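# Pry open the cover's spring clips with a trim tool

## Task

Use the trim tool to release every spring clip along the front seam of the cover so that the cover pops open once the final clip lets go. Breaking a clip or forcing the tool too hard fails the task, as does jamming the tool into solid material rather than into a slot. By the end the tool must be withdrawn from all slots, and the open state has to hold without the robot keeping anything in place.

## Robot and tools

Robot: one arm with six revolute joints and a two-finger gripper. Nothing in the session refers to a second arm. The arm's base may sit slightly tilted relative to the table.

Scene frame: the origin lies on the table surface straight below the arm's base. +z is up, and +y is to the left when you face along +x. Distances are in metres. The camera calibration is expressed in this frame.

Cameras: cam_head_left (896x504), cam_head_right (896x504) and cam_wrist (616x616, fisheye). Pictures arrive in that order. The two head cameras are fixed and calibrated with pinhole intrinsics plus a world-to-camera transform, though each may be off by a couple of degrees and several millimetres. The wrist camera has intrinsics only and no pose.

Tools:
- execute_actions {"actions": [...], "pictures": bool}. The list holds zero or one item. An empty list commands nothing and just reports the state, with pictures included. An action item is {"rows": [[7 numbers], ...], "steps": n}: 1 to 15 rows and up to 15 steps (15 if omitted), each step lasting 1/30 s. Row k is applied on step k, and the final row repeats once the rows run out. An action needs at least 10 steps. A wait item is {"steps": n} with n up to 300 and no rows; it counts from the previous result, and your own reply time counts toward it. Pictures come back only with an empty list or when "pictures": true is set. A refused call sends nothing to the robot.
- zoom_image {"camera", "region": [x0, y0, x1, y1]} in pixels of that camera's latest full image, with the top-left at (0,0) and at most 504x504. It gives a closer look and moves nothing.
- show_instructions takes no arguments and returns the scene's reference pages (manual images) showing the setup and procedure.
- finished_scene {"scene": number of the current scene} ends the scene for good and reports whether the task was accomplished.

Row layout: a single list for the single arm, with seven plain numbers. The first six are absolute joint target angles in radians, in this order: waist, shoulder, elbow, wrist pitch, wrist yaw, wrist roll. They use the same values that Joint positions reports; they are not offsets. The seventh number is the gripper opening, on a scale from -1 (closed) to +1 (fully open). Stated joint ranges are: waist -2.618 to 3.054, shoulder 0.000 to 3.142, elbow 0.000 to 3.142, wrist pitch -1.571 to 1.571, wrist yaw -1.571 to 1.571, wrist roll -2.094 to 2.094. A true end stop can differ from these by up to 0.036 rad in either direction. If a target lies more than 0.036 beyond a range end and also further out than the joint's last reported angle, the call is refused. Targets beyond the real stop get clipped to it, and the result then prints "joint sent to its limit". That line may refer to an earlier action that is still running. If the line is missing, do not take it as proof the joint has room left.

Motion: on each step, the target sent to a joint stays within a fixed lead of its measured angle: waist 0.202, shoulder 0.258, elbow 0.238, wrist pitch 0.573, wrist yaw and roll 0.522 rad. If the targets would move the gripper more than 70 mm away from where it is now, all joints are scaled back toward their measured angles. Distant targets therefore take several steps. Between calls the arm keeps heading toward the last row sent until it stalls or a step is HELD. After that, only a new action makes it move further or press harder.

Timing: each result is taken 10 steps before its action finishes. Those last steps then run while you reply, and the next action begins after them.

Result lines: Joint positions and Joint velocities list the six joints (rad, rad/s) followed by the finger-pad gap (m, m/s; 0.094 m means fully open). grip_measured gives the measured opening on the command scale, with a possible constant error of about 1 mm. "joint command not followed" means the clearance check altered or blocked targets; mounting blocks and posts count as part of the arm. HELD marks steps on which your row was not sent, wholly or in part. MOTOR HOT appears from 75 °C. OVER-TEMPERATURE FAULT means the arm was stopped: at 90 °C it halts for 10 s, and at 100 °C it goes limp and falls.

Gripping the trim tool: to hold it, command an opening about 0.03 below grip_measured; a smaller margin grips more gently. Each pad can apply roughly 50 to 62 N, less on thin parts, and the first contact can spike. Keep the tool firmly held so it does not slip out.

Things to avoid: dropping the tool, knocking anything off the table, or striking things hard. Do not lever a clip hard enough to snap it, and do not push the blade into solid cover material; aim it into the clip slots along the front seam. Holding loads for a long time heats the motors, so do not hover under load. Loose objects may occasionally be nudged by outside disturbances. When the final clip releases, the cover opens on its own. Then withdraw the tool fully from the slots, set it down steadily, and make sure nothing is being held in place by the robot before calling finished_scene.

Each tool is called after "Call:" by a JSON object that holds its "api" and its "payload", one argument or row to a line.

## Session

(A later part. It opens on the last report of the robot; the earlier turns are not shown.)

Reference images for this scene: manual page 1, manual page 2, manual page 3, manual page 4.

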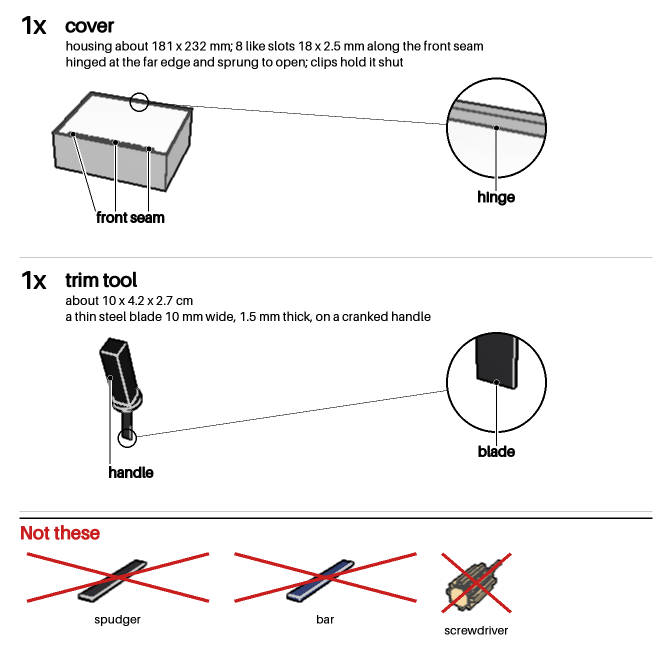

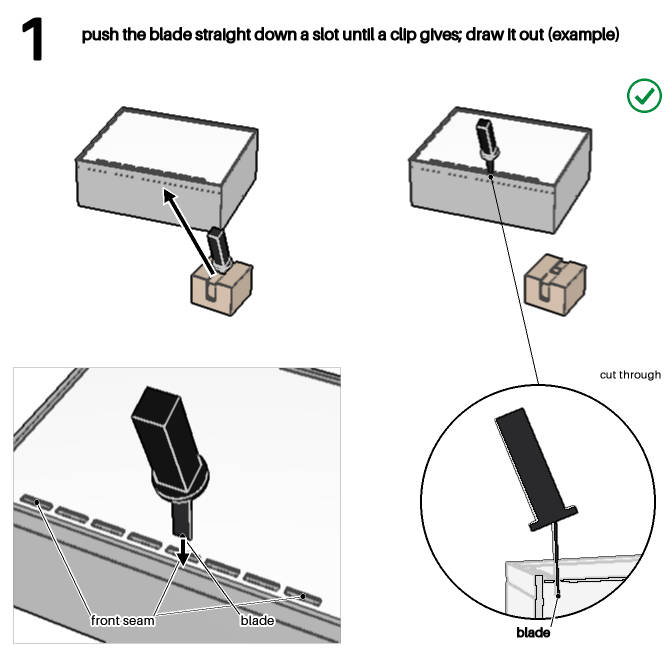

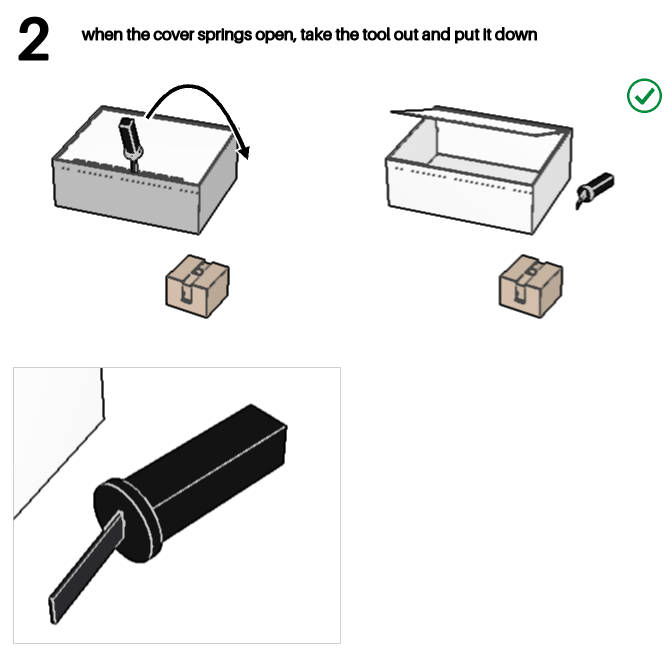

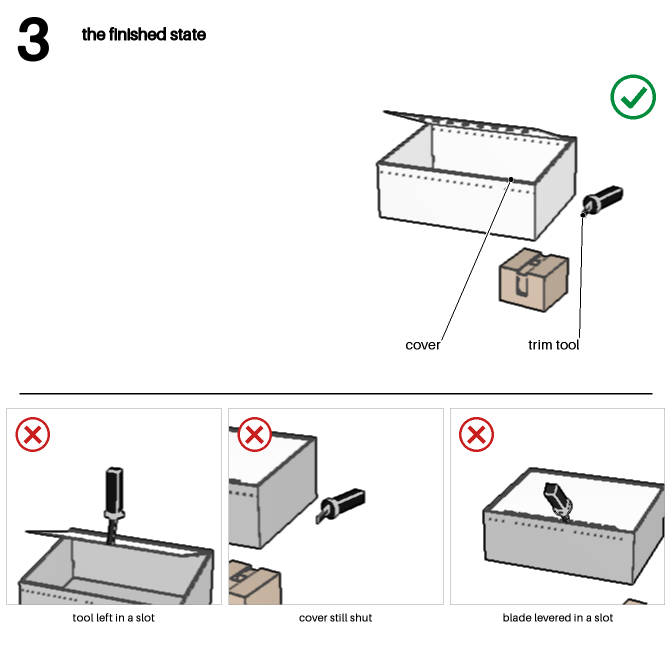

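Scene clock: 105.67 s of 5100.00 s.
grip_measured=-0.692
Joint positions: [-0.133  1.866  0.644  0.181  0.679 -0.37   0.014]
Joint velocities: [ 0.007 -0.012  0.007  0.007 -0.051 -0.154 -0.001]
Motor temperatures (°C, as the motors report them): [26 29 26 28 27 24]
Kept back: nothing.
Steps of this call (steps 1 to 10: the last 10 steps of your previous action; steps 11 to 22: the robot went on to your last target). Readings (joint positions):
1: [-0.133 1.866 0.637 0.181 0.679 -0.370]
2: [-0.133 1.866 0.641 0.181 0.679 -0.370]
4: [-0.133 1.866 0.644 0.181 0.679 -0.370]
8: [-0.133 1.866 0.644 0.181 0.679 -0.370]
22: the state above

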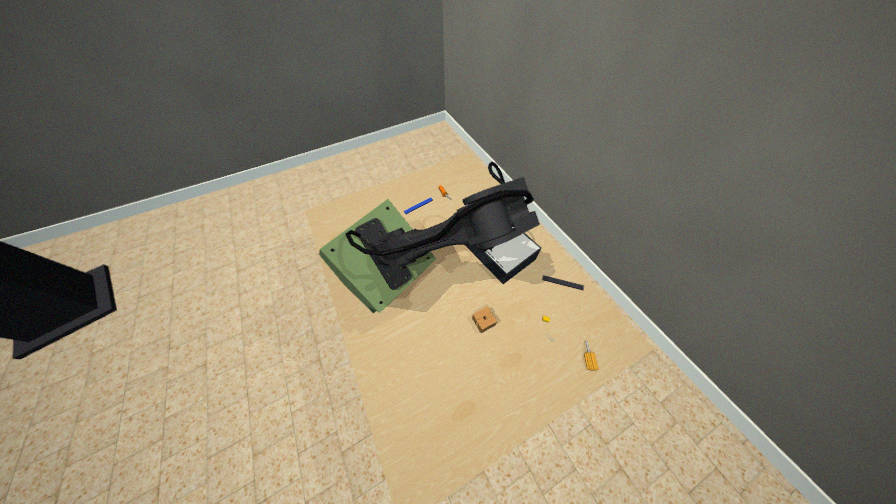

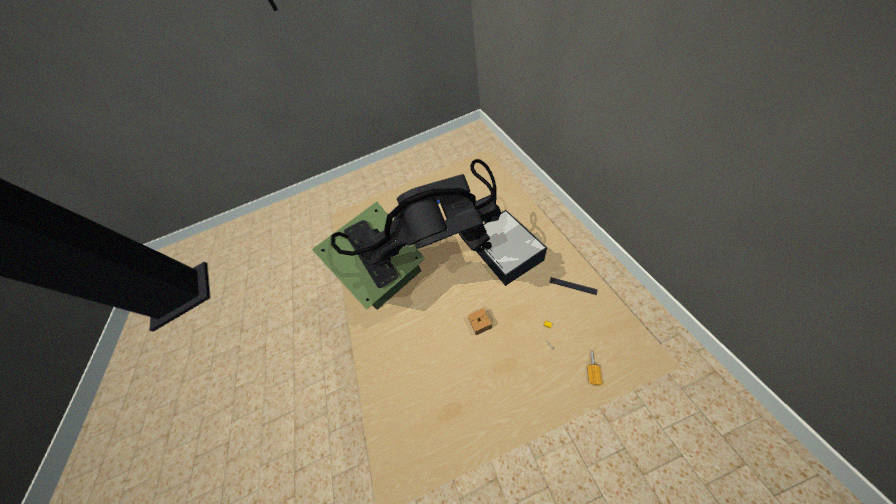

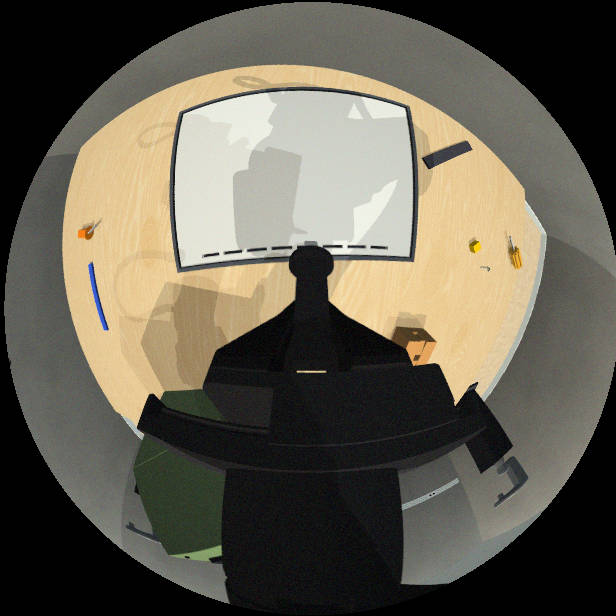

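Call:
{"api": "execute_actions", "payload": {
  "actions": [
    {"rows":[[-0.133,1.866,0.644,0.150,0.679,-0.376,-0.75],[-0.133,1.866,0.644,0.142,0.679,-0.378,-0.75],[-0.133,1.866,0.644,0.136,0.679,-0.380,-0.75],[-0.133,1.866,0.644,0.132,0.679,-0.380,-0.75],[-0.133,1.866,0.644,0.129,0.679,-0.380,-0.75]],"steps":13}
  ]
}}

Call:
{"api": "execute_actions", "payload": {
  "actions": [
    {"steps":22}
  ],
  "pictures": true
}}

Call:
{"api": "zoom_image", "payload": {
  "camera": "cam_wrist",
  "region": [270, 210, 350, 260]
}}

Scene clock: 107.10 s of 5100.00 s.
grip_measured=-0.692
Joint positions: [-0.133  1.866  0.644  0.173  0.679 -0.37   0.014]
Joint velocities: [ 0.002  0.012 -0.012 -0.095 -0.081 -0.125  0.   ]
Motor temperatures (°C, as the motors report them): [26 29 26 28 27 24]
Steps of this call (steps 1 to 15: the robot went on to your last target; steps 16 to 40: nothing new was sent; steps 41 to 43: the first 3 steps of this action). Readings (joint positions):
41: [-0.133 1.866 0.644 0.180 0.679 -0.370]
42: [-0.133 1.866 0.644 0.177 0.679 -0.370]
43: the state above

Scene clock: 107.83 s of 5100.00 s.
grip_measured=-0.692
Joint positions: [-0.133  1.866  0.644  0.148  0.679 -0.372  0.014]
Joint velocities: [-0.007 -0.002  0.002  0.022  0.007 -0.066 -0.001]
Motor temperatures (°C, as the motors report them): [26 29 26 28 27 24]
Kept back: nothing.
Steps of this call (steps 1 to 10: the last 10 steps of your previous action; steps 11 to 22: the robot went on to your last target). Readings (joint positions):
1: [-0.133 1.866 0.644 0.168 0.679 -0.371]
2: [-0.133 1.866 0.644 0.164 0.679 -0.371]
4: [-0.133 1.866 0.644 0.158 0.679 -0.371]
8: [-0.133 1.866 0.644 0.151 0.679 -0.371]
22: the state above

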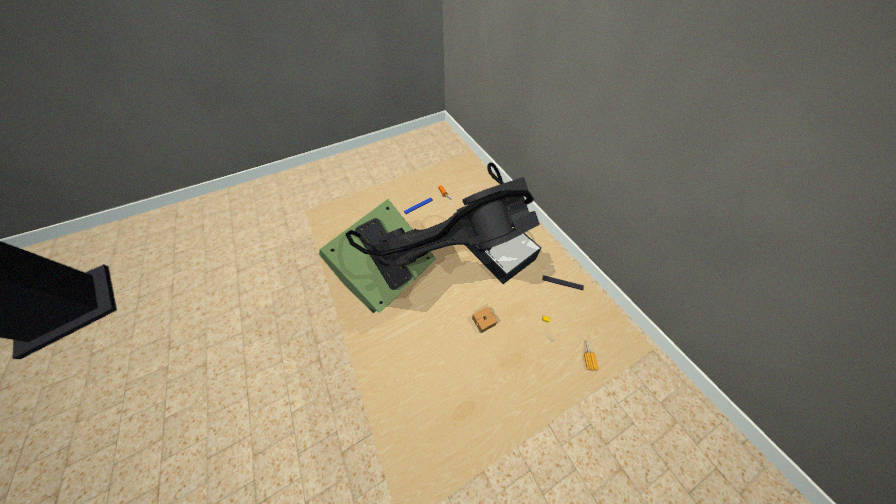

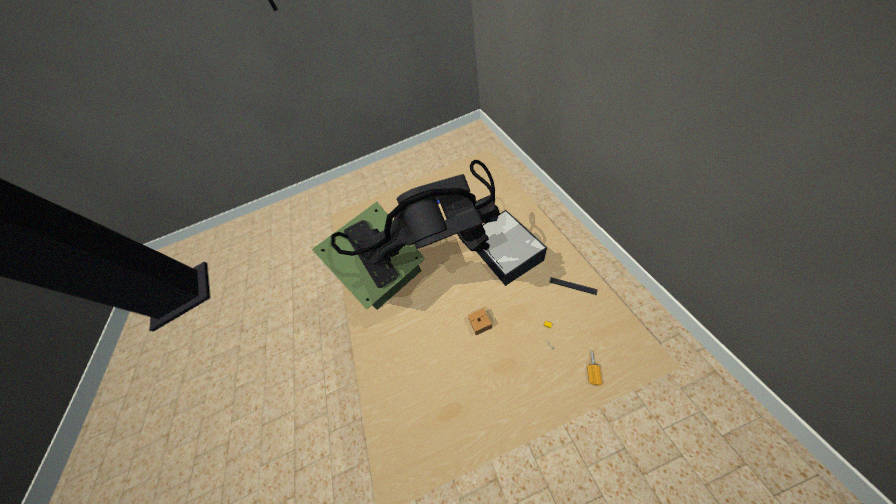

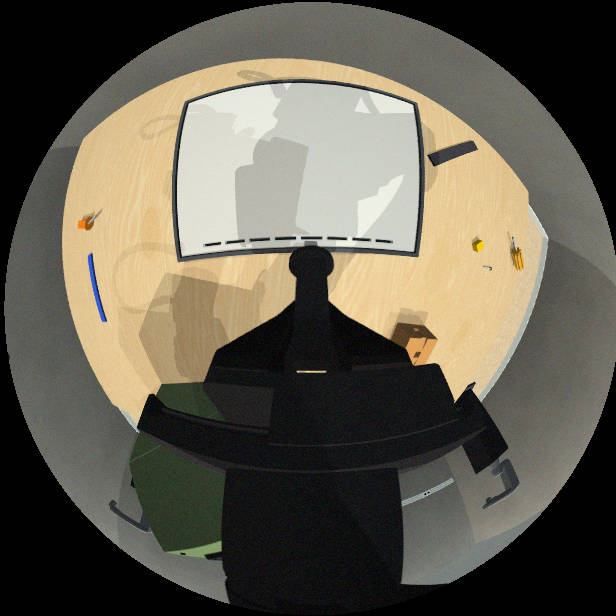

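Region (270, 210, 350, 260) of cam_wrist's 616x616 image, scaled by 6.300, with more detail than that image has; it fills the top 315 rows of this view, and the rest is white.

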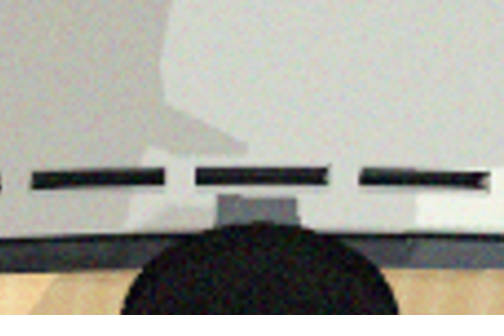

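Call:
{"api": "execute_actions", "payload": {
  "actions": [
    {"rows":[[-0.138,1.896,0.644,0.168,0.672,-0.380,-0.75],[-0.141,1.897,0.644,0.174,0.670,-0.383,-0.75],[-0.144,1.897,0.644,0.180,0.668,-0.385,-0.75],[-0.147,1.897,0.644,0.185,0.666,-0.387,-0.75],[-0.149,1.896,0.644,0.189,0.665,-0.389,-0.75],[-0.151,1.896,0.644,0.192,0.664,-0.390,-0.75],[-0.151,1.896,0.644,0.194,0.664,-0.390,-0.75]],"steps":13}
  ]
}}

Call:
{"api": "execute_actions", "payload": {
  "actions": [
    {"steps":22}
  ],
  "pictures": true
}}

Call:
{"api": "zoom_image", "payload": {
  "camera": "cam_wrist",
  "region": [270, 210, 350, 260]
}}

Scene clock: 108.53 s of 5100.00 s.
grip_measured=-0.692
Joint positions: [-0.134  1.874  0.644  0.155  0.679 -0.373  0.014]
Joint velocities: [-0.027  0.1   -0.002  0.139 -0.022  0.051 -0.   ]
Motor temperatures (°C, as the motors report them): [26 29 26 28 27 24]
Steps of this call (steps 1 to 15: the robot went on to your last target; steps 16 to 18: nothing new was sent; steps 19 to 21: the first 3 steps of this action). Readings (joint positions):
19: [-0.133 1.867 0.644 0.149 0.679 -0.372]
20: [-0.133 1.870 0.644 0.152 0.679 -0.372]
21: the state above

Scene clock: 109.27 s of 5100.00 s.
grip_measured=-0.692
Joint positions: [-0.149  1.881  0.644  0.178  0.677 -0.382  0.014]
Joint velocities: [-0.002 -0.002  0.002  0.022 -0.022 -0.022  0.   ]
Motor temperatures (°C, as the motors report them): [26 29 26 28 27 24]
Kept back: nothing.
Steps of this call (steps 1 to 10: the last 10 steps of your previous action; steps 11 to 22: the robot went on to your last target). Readings (joint positions):
1: [-0.136 1.878 0.644 0.157 0.678 -0.374]
2: [-0.139 1.880 0.644 0.159 0.678 -0.375]
4: [-0.145 1.881 0.644 0.164 0.677 -0.378]
8: [-0.149 1.881 0.644 0.173 0.677 -0.380]
22: the state above

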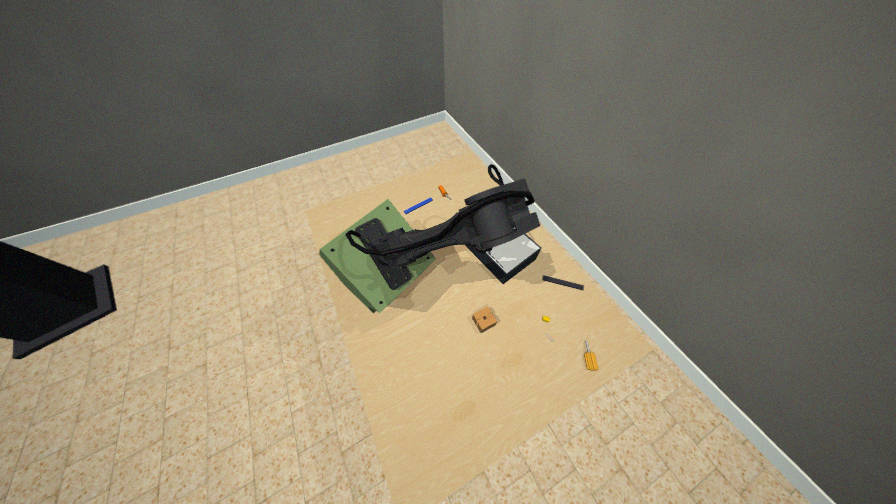

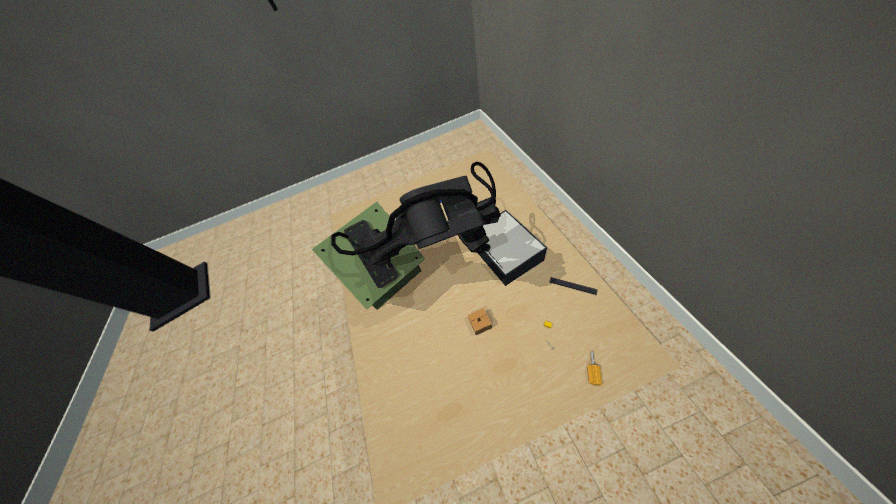

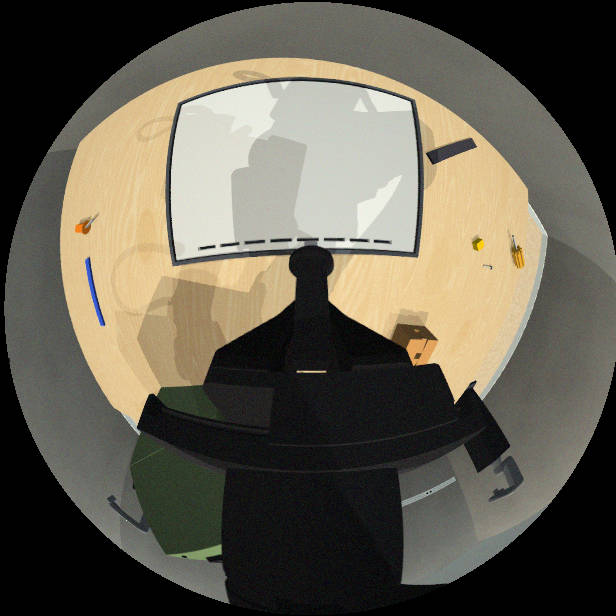

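Region (270, 210, 350, 260) of cam_wrist's 616x616 image, scaled by 6.300, with more detail than that image has; it fills the top 315 rows of this view, and the rest is white.

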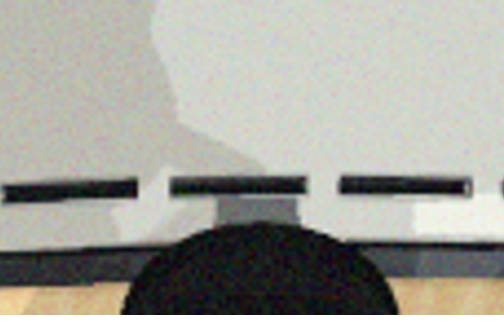

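Call:
{"api": "execute_actions", "payload": {
  "actions": []
}}

Call:
{"api": "zoom_image", "payload": {
  "camera": "cam_wrist",
  "region": [270, 210, 350, 260]
}}

Scene clock: 110.73 s of 5100.00 s.
grip_measured=-0.692
Joint positions: [-0.149  1.881  0.644  0.178  0.677 -0.382  0.014]
Joint velocities: [ 0.007  0.012  0.007 -0.007  0.066 -0.007 -0.   ]
Motor temperatures (°C, as the motors report them): [26 29 26 28 27 24]
Kept back: nothing.
Steps of this call (steps 1 to 15: the robot went on to your last target; steps 16 to 44: nothing new was sent). Readings (joint positions):
1: [-0.149 1.881 0.644 0.178 0.677 -0.382]
2: [-0.149 1.881 0.644 0.178 0.677 -0.382]
4: [-0.149 1.881 0.644 0.178 0.677 -0.382]
8: [-0.149 1.881 0.644 0.178 0.677 -0.382]
44: the state above
The arm was judged still, so your last target was given up. Only a new action makes it travel on or press farther. Fingers that are still opening or closing keep moving.

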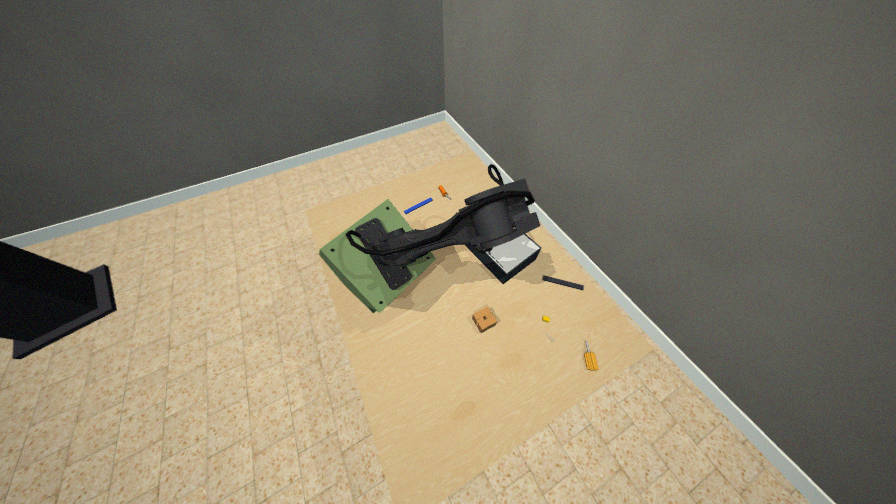

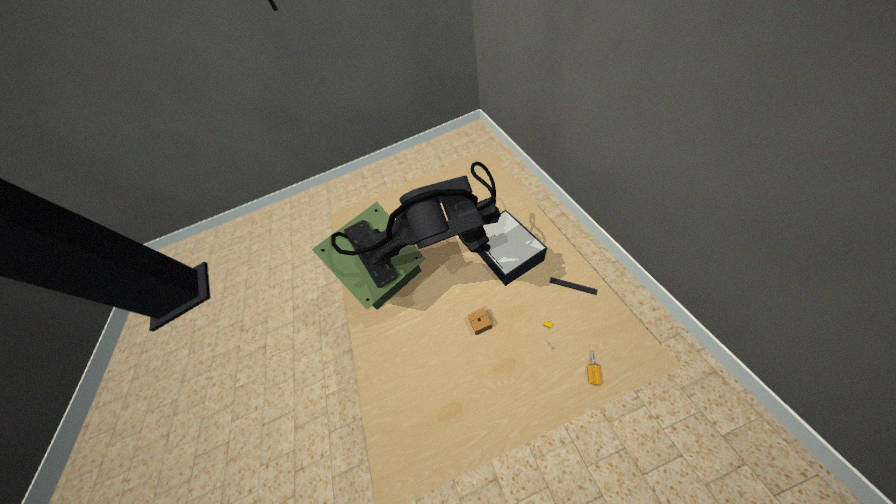

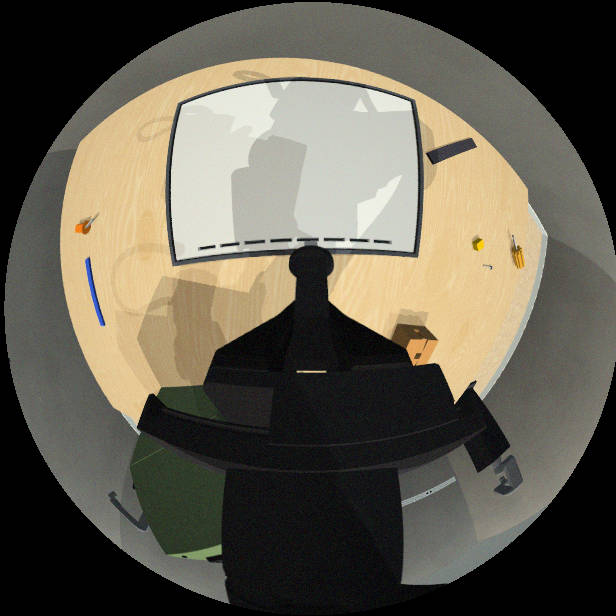

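Region (270, 210, 350, 260) of cam_wrist's 616x616 image, scaled by 6.300, with more detail than that image has; it fills the top 315 rows of this view, and the rest is white.

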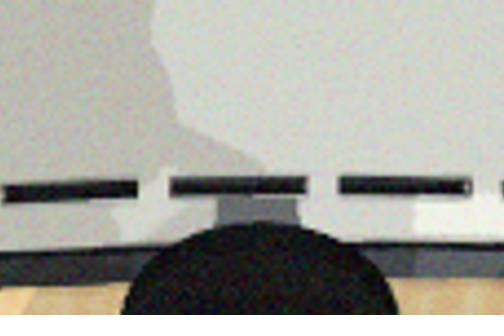

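Call:
{"api": "show_instructions", "payload": {

}}

Reference images for this scene: manual page 1, manual page 2, manual page 3, manual page 4.

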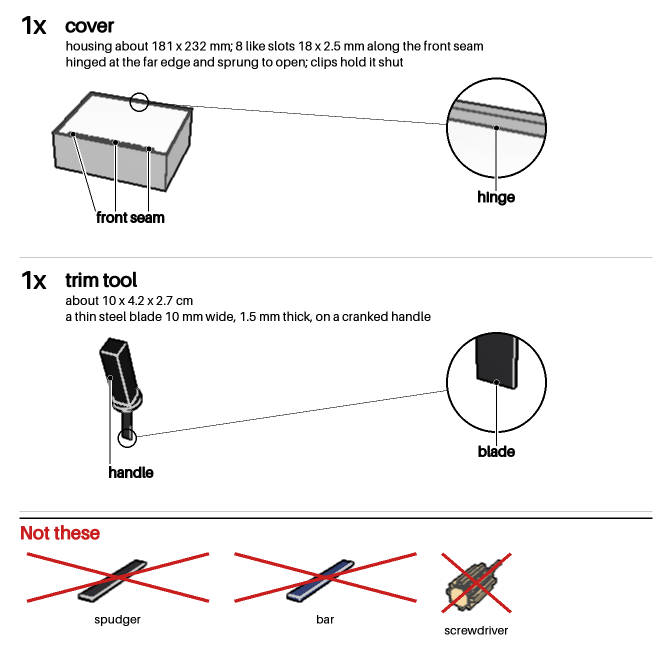

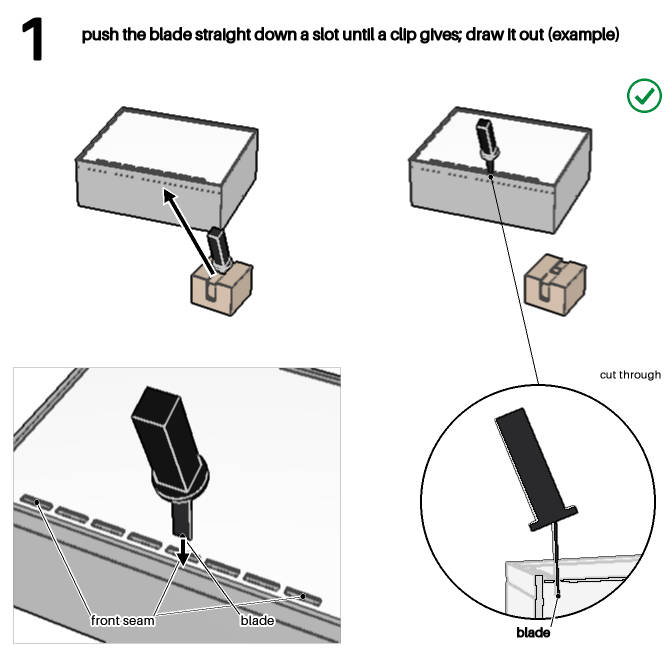

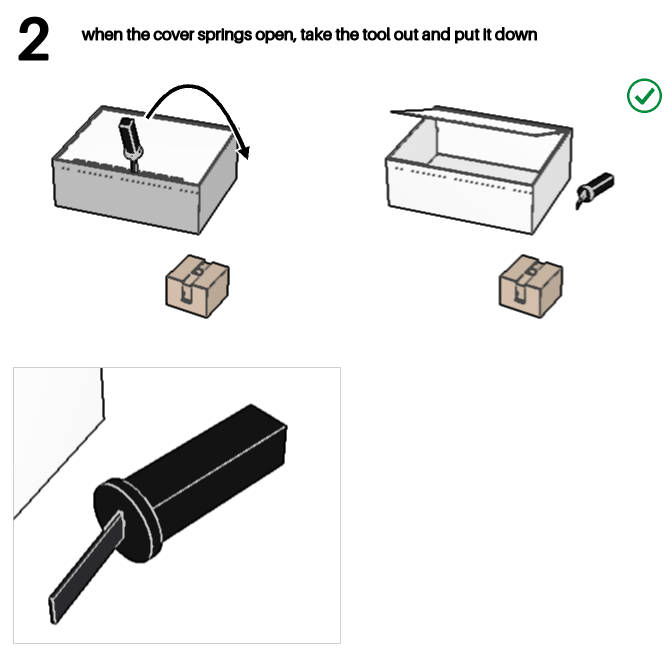

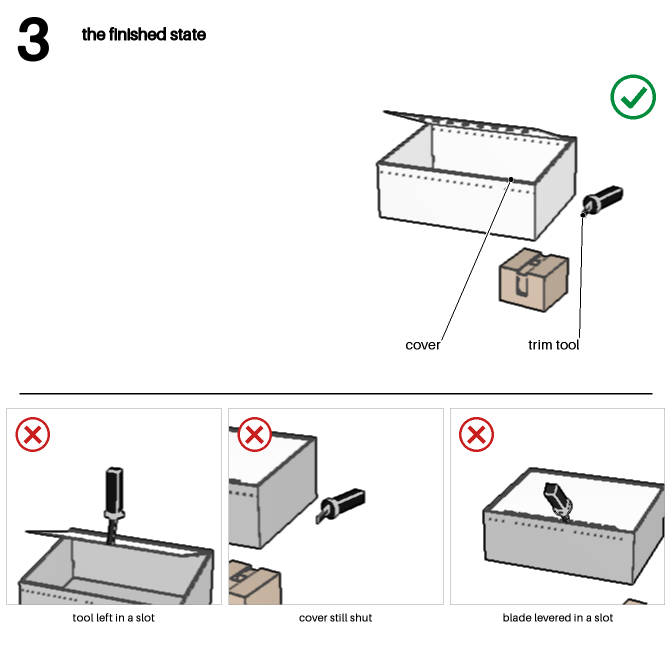

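Call:
{"api": "execute_actions", "payload": {
  "actions": [
    {"rows": [[-0.127,1.881,0.644,0.196,0.677,-0.394]], "steps": 12}
  ]
}}

Call:
{"api": "execute_actions", "payload": {
  "actions": [
    {"steps": 22}
  ],
  "pictures": true
}}

Call:
{"api": "zoom_image", "payload": {
  "camera": "cam_wrist",
  "region": [270, 210, 350, 260]
}}


Scene clock: 111.70 s of 5100.00 s.
grip_measured=-0.692
Joint positions: [-0.149  1.881  0.644  0.178  0.677 -0.382  0.014]
Joint velocities: [-0.002 -0.007  0.022 -0.051 -0.066 -0.022 -0.001]
Motor temperatures (°C, as the motors report them): [26 29 26 28 27 24]
Kept back: nothing.
Steps of this call (steps 1 to 29: nothing new was sent). Readings (joint positions):
1: [-0.149 1.881 0.644 0.178 0.677 -0.382]
2: [-0.149 1.881 0.644 0.178 0.677 -0.382]
4: [-0.149 1.881 0.644 0.178 0.677 -0.382]
8: [-0.149 1.881 0.644 0.178 0.677 -0.382]
29: the state above

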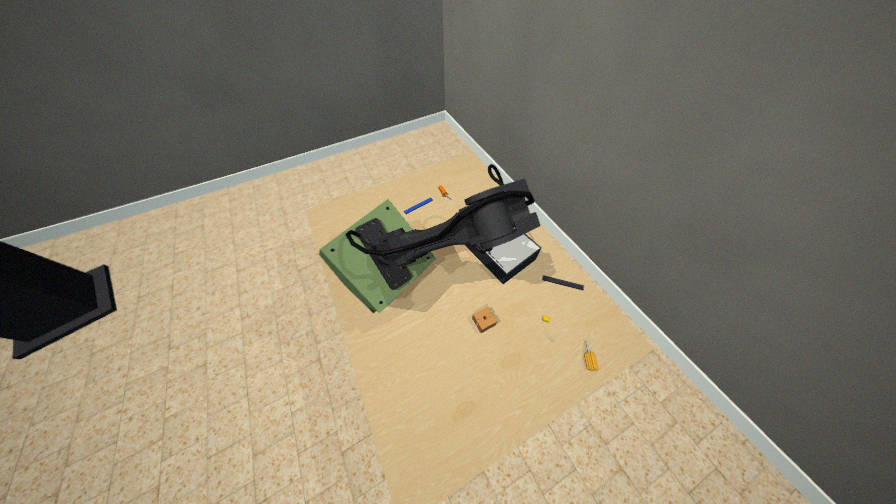

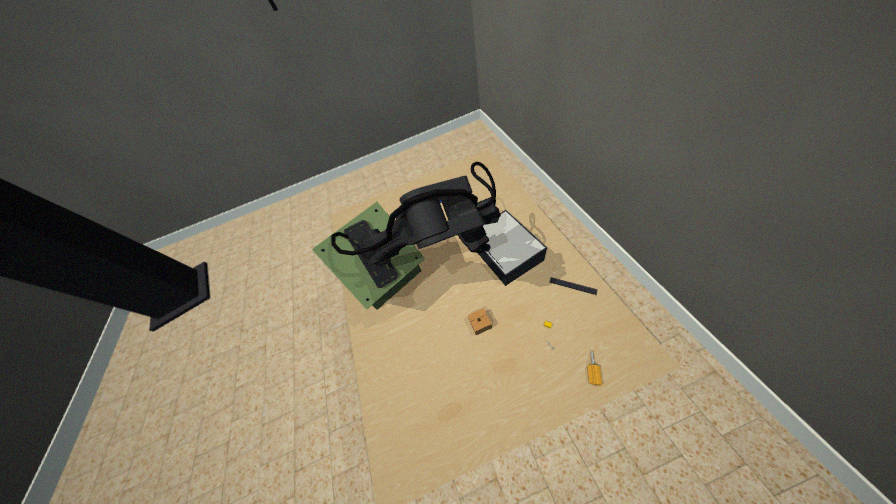

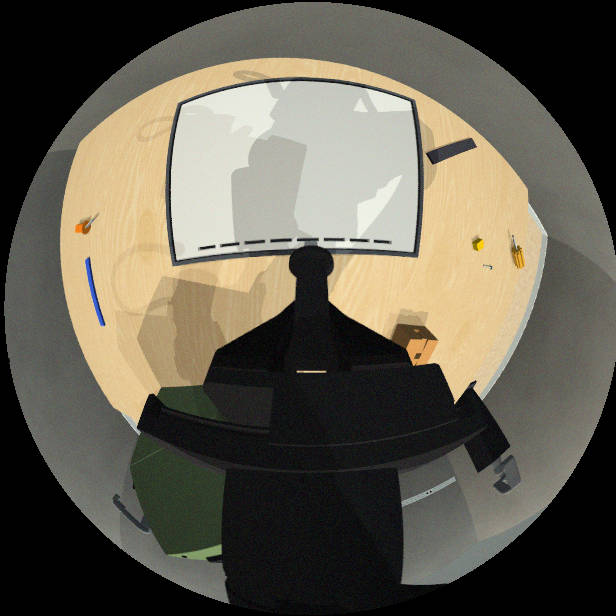

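Region (270, 210, 350, 260) of cam_wrist's 616x616 image, scaled by 6.300, with more detail than that image has; it fills the top 315 rows of this view, and the rest is white.

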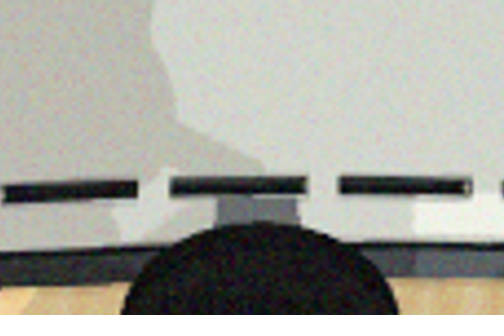

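I forgot the opening value.

Call:
{"api": "execute_actions", "payload": {
  "actions": [
    {"rows": [[-0.127,1.881,0.644,0.196,0.677,-0.394,-0.75]], "steps": 12}
  ]
}}

Call:
{"api": "execute_actions", "payload": {
  "actions": [
    {"steps": 22}
  ],
  "pictures": true
}}

Call:
{"api": "zoom_image", "payload": {
  "camera": "cam_wrist",
  "region": [270, 210, 350, 260]
}}

Scene clock: 112.10 s of 5100.00 s.
grip_measured=-0.692
Joint positions: [-0.149  1.881  0.644  0.179  0.677 -0.383  0.014]
Joint velocities: [-0.012 -0.002  0.012 -0.022 -0.125 -0.051 -0.   ]
Motor temperatures (°C, as the motors report them): [26 29 26 28 27 24]
Steps of this call (steps 1 to 10: nothing new was sent; steps 11 to 12: the first 2 steps of this action). Readings (joint positions):
11: [-0.149 1.881 0.644 0.178 0.677 -0.382]
12: the state above

Scene clock: 112.83 s of 5100.00 s.
grip_measured=-0.692
Joint positions: [-0.149  1.881  0.644  0.18   0.677 -0.386  0.014]
Joint velocities: [-0.007 -0.002  0.007 -0.022  0.081 -0.051 -0.001]
Motor temperatures (°C, as the motors report them): [26 29 26 28 27 24]
Kept back: nothing.
Steps of this call (steps 1 to 10: the last 10 steps of your previous action; steps 11 to 15: the robot went on to your last target; steps 16 to 22: nothing new was sent). Readings (joint positions):
1: [-0.149 1.881 0.644 0.179 0.677 -0.384]
2: [-0.149 1.881 0.644 0.180 0.677 -0.384]
4: [-0.149 1.881 0.644 0.180 0.677 -0.385]
8: [-0.149 1.881 0.644 0.180 0.677 -0.385]
22: the state above
The arm was judged still, so your last target was given up. Only a new action makes it travel on or press farther. Fingers that are still opening or closing keep moving.

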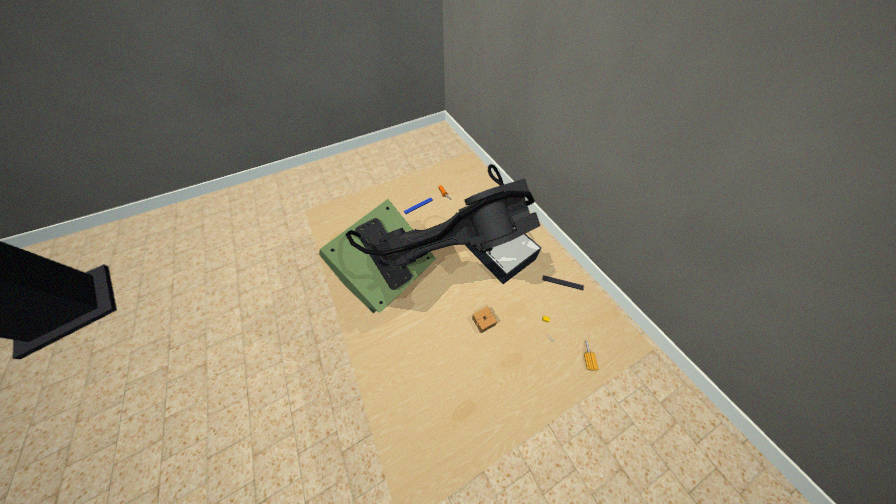

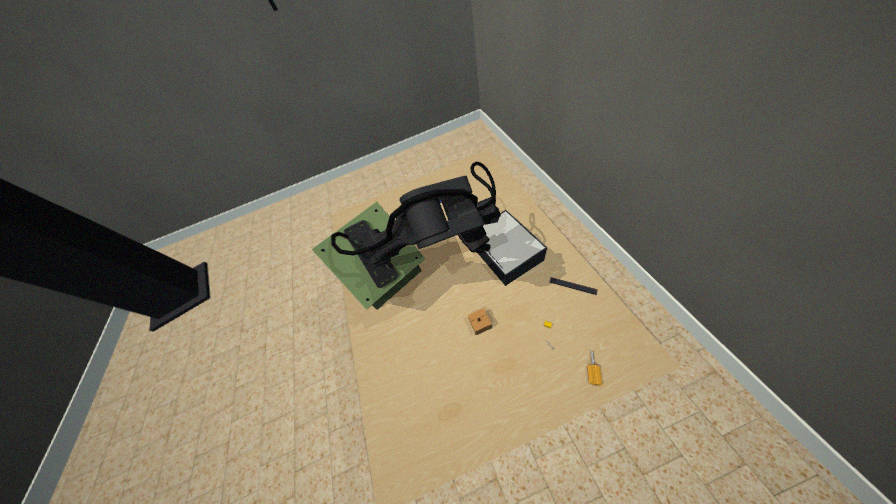

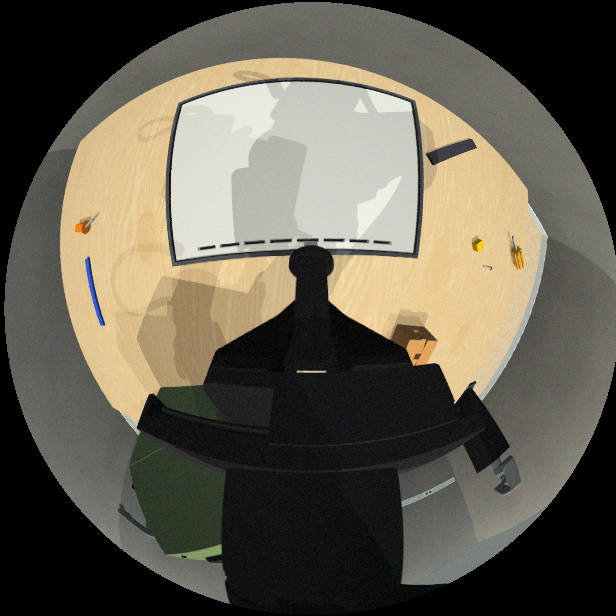

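Region (270, 210, 350, 260) of cam_wrist's 616x616 image, scaled by 6.300, with more detail than that image has; it fills the top 315 rows of this view, and the rest is white.

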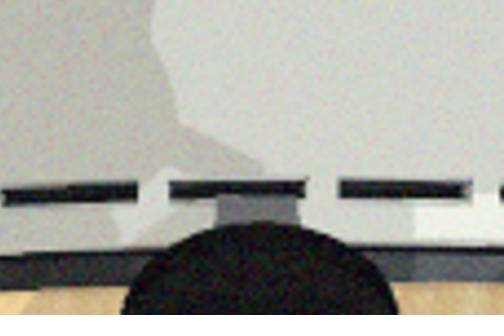

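Call:
{"api": "execute_actions", "payload": {
  "actions": [
    {"rows": [[-0.115,1.881,0.644,0.198,0.677,-0.396,-0.75],[-0.115,1.881,0.644,0.198,0.677,-0.396,-0.75],[-0.115,1.881,0.644,0.198,0.677,-0.396,-0.75],[-0.115,1.881,0.644,0.198,0.677,-0.396,-0.75],[-0.120,1.881,0.644,0.198,0.677,-0.396,-0.75],[-0.124,1.881,0.644,0.198,0.677,-0.396,-0.75]], "steps": 12}
  ]
}}

Call:
{"api": "execute_actions", "payload": {
  "actions": [
    {"steps": 22}
  ],
  "pictures": true
}}

Call:
{"api": "zoom_image", "payload": {
  "camera": "cam_wrist",
  "region": [270, 210, 350, 260]
}}

Scene clock: 113.43 s of 5100.00 s.
grip_measured=-0.692
Joint positions: [-0.144  1.881  0.644  0.181  0.677 -0.387  0.014]
Joint velocities: [ 0.11   0.002 -0.012 -0.007  0.037  0.007  0.   ]
Motor temperatures (°C, as the motors report them): [26 29 26 28 27 24]
Steps of this call (steps 1 to 16: nothing new was sent; steps 17 to 18: the first 2 steps of this action). Readings (joint positions):
17: [-0.147 1.881 0.644 0.180 0.677 -0.386]
18: the state above

Scene clock: 114.17 s of 5100.00 s.
grip_measured=-0.692
Joint positions: [-0.134  1.881  0.644  0.182  0.677 -0.388  0.014]
Joint velocities: [-0.002 -0.022  0.017 -0.095 -0.007 -0.037 -0.001]
Motor temperatures (°C, as the motors report them): [26 29 26 28 27 24]
Kept back: nothing.
Steps of this call (steps 1 to 10: the last 10 steps of your previous action; steps 11 to 15: the robot went on to your last target; steps 16 to 22: nothing new was sent). Readings (joint positions):
1: [-0.140 1.881 0.644 0.181 0.677 -0.387]
2: [-0.136 1.881 0.644 0.181 0.677 -0.387]
4: [-0.134 1.881 0.644 0.182 0.677 -0.387]
8: [-0.134 1.881 0.644 0.182 0.677 -0.388]
22: the state above
The arm was judged still, so your last target was given up. Only a new action makes it travel on or press farther. Fingers that are still opening or closing keep moving.

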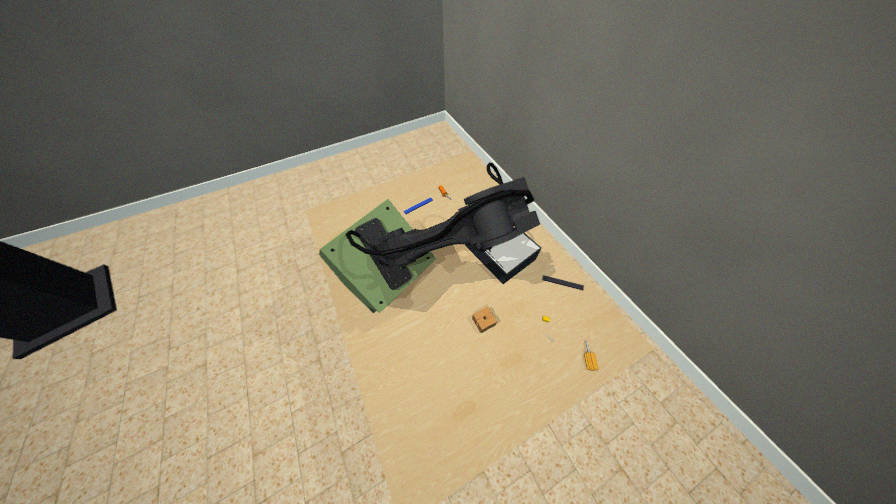

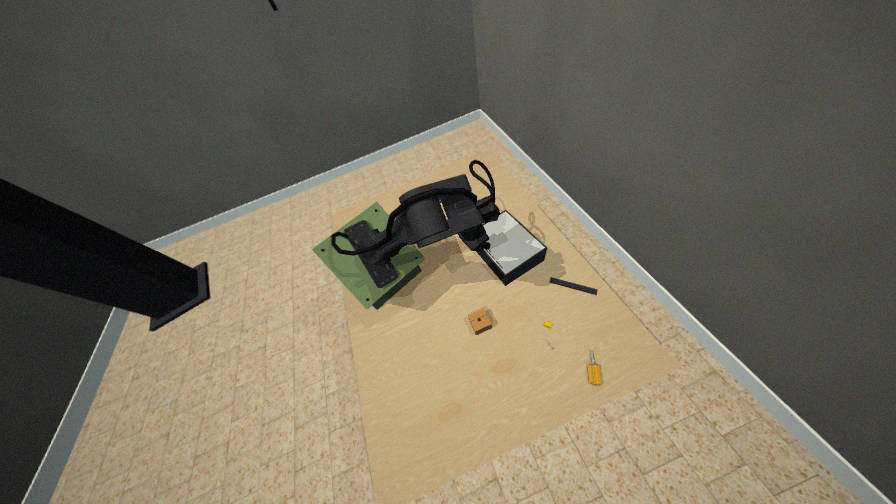

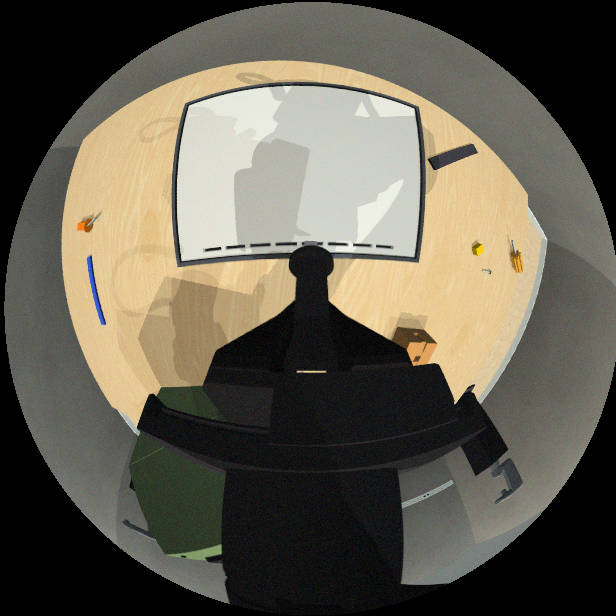

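Region (270, 210, 350, 260) of cam_wrist's 616x616 image, scaled by 6.300, with more detail than that image has; it fills the top 315 rows of this view, and the rest is white.

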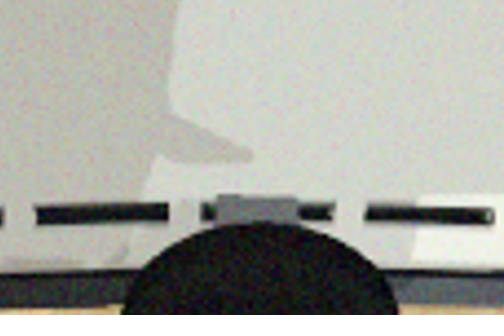

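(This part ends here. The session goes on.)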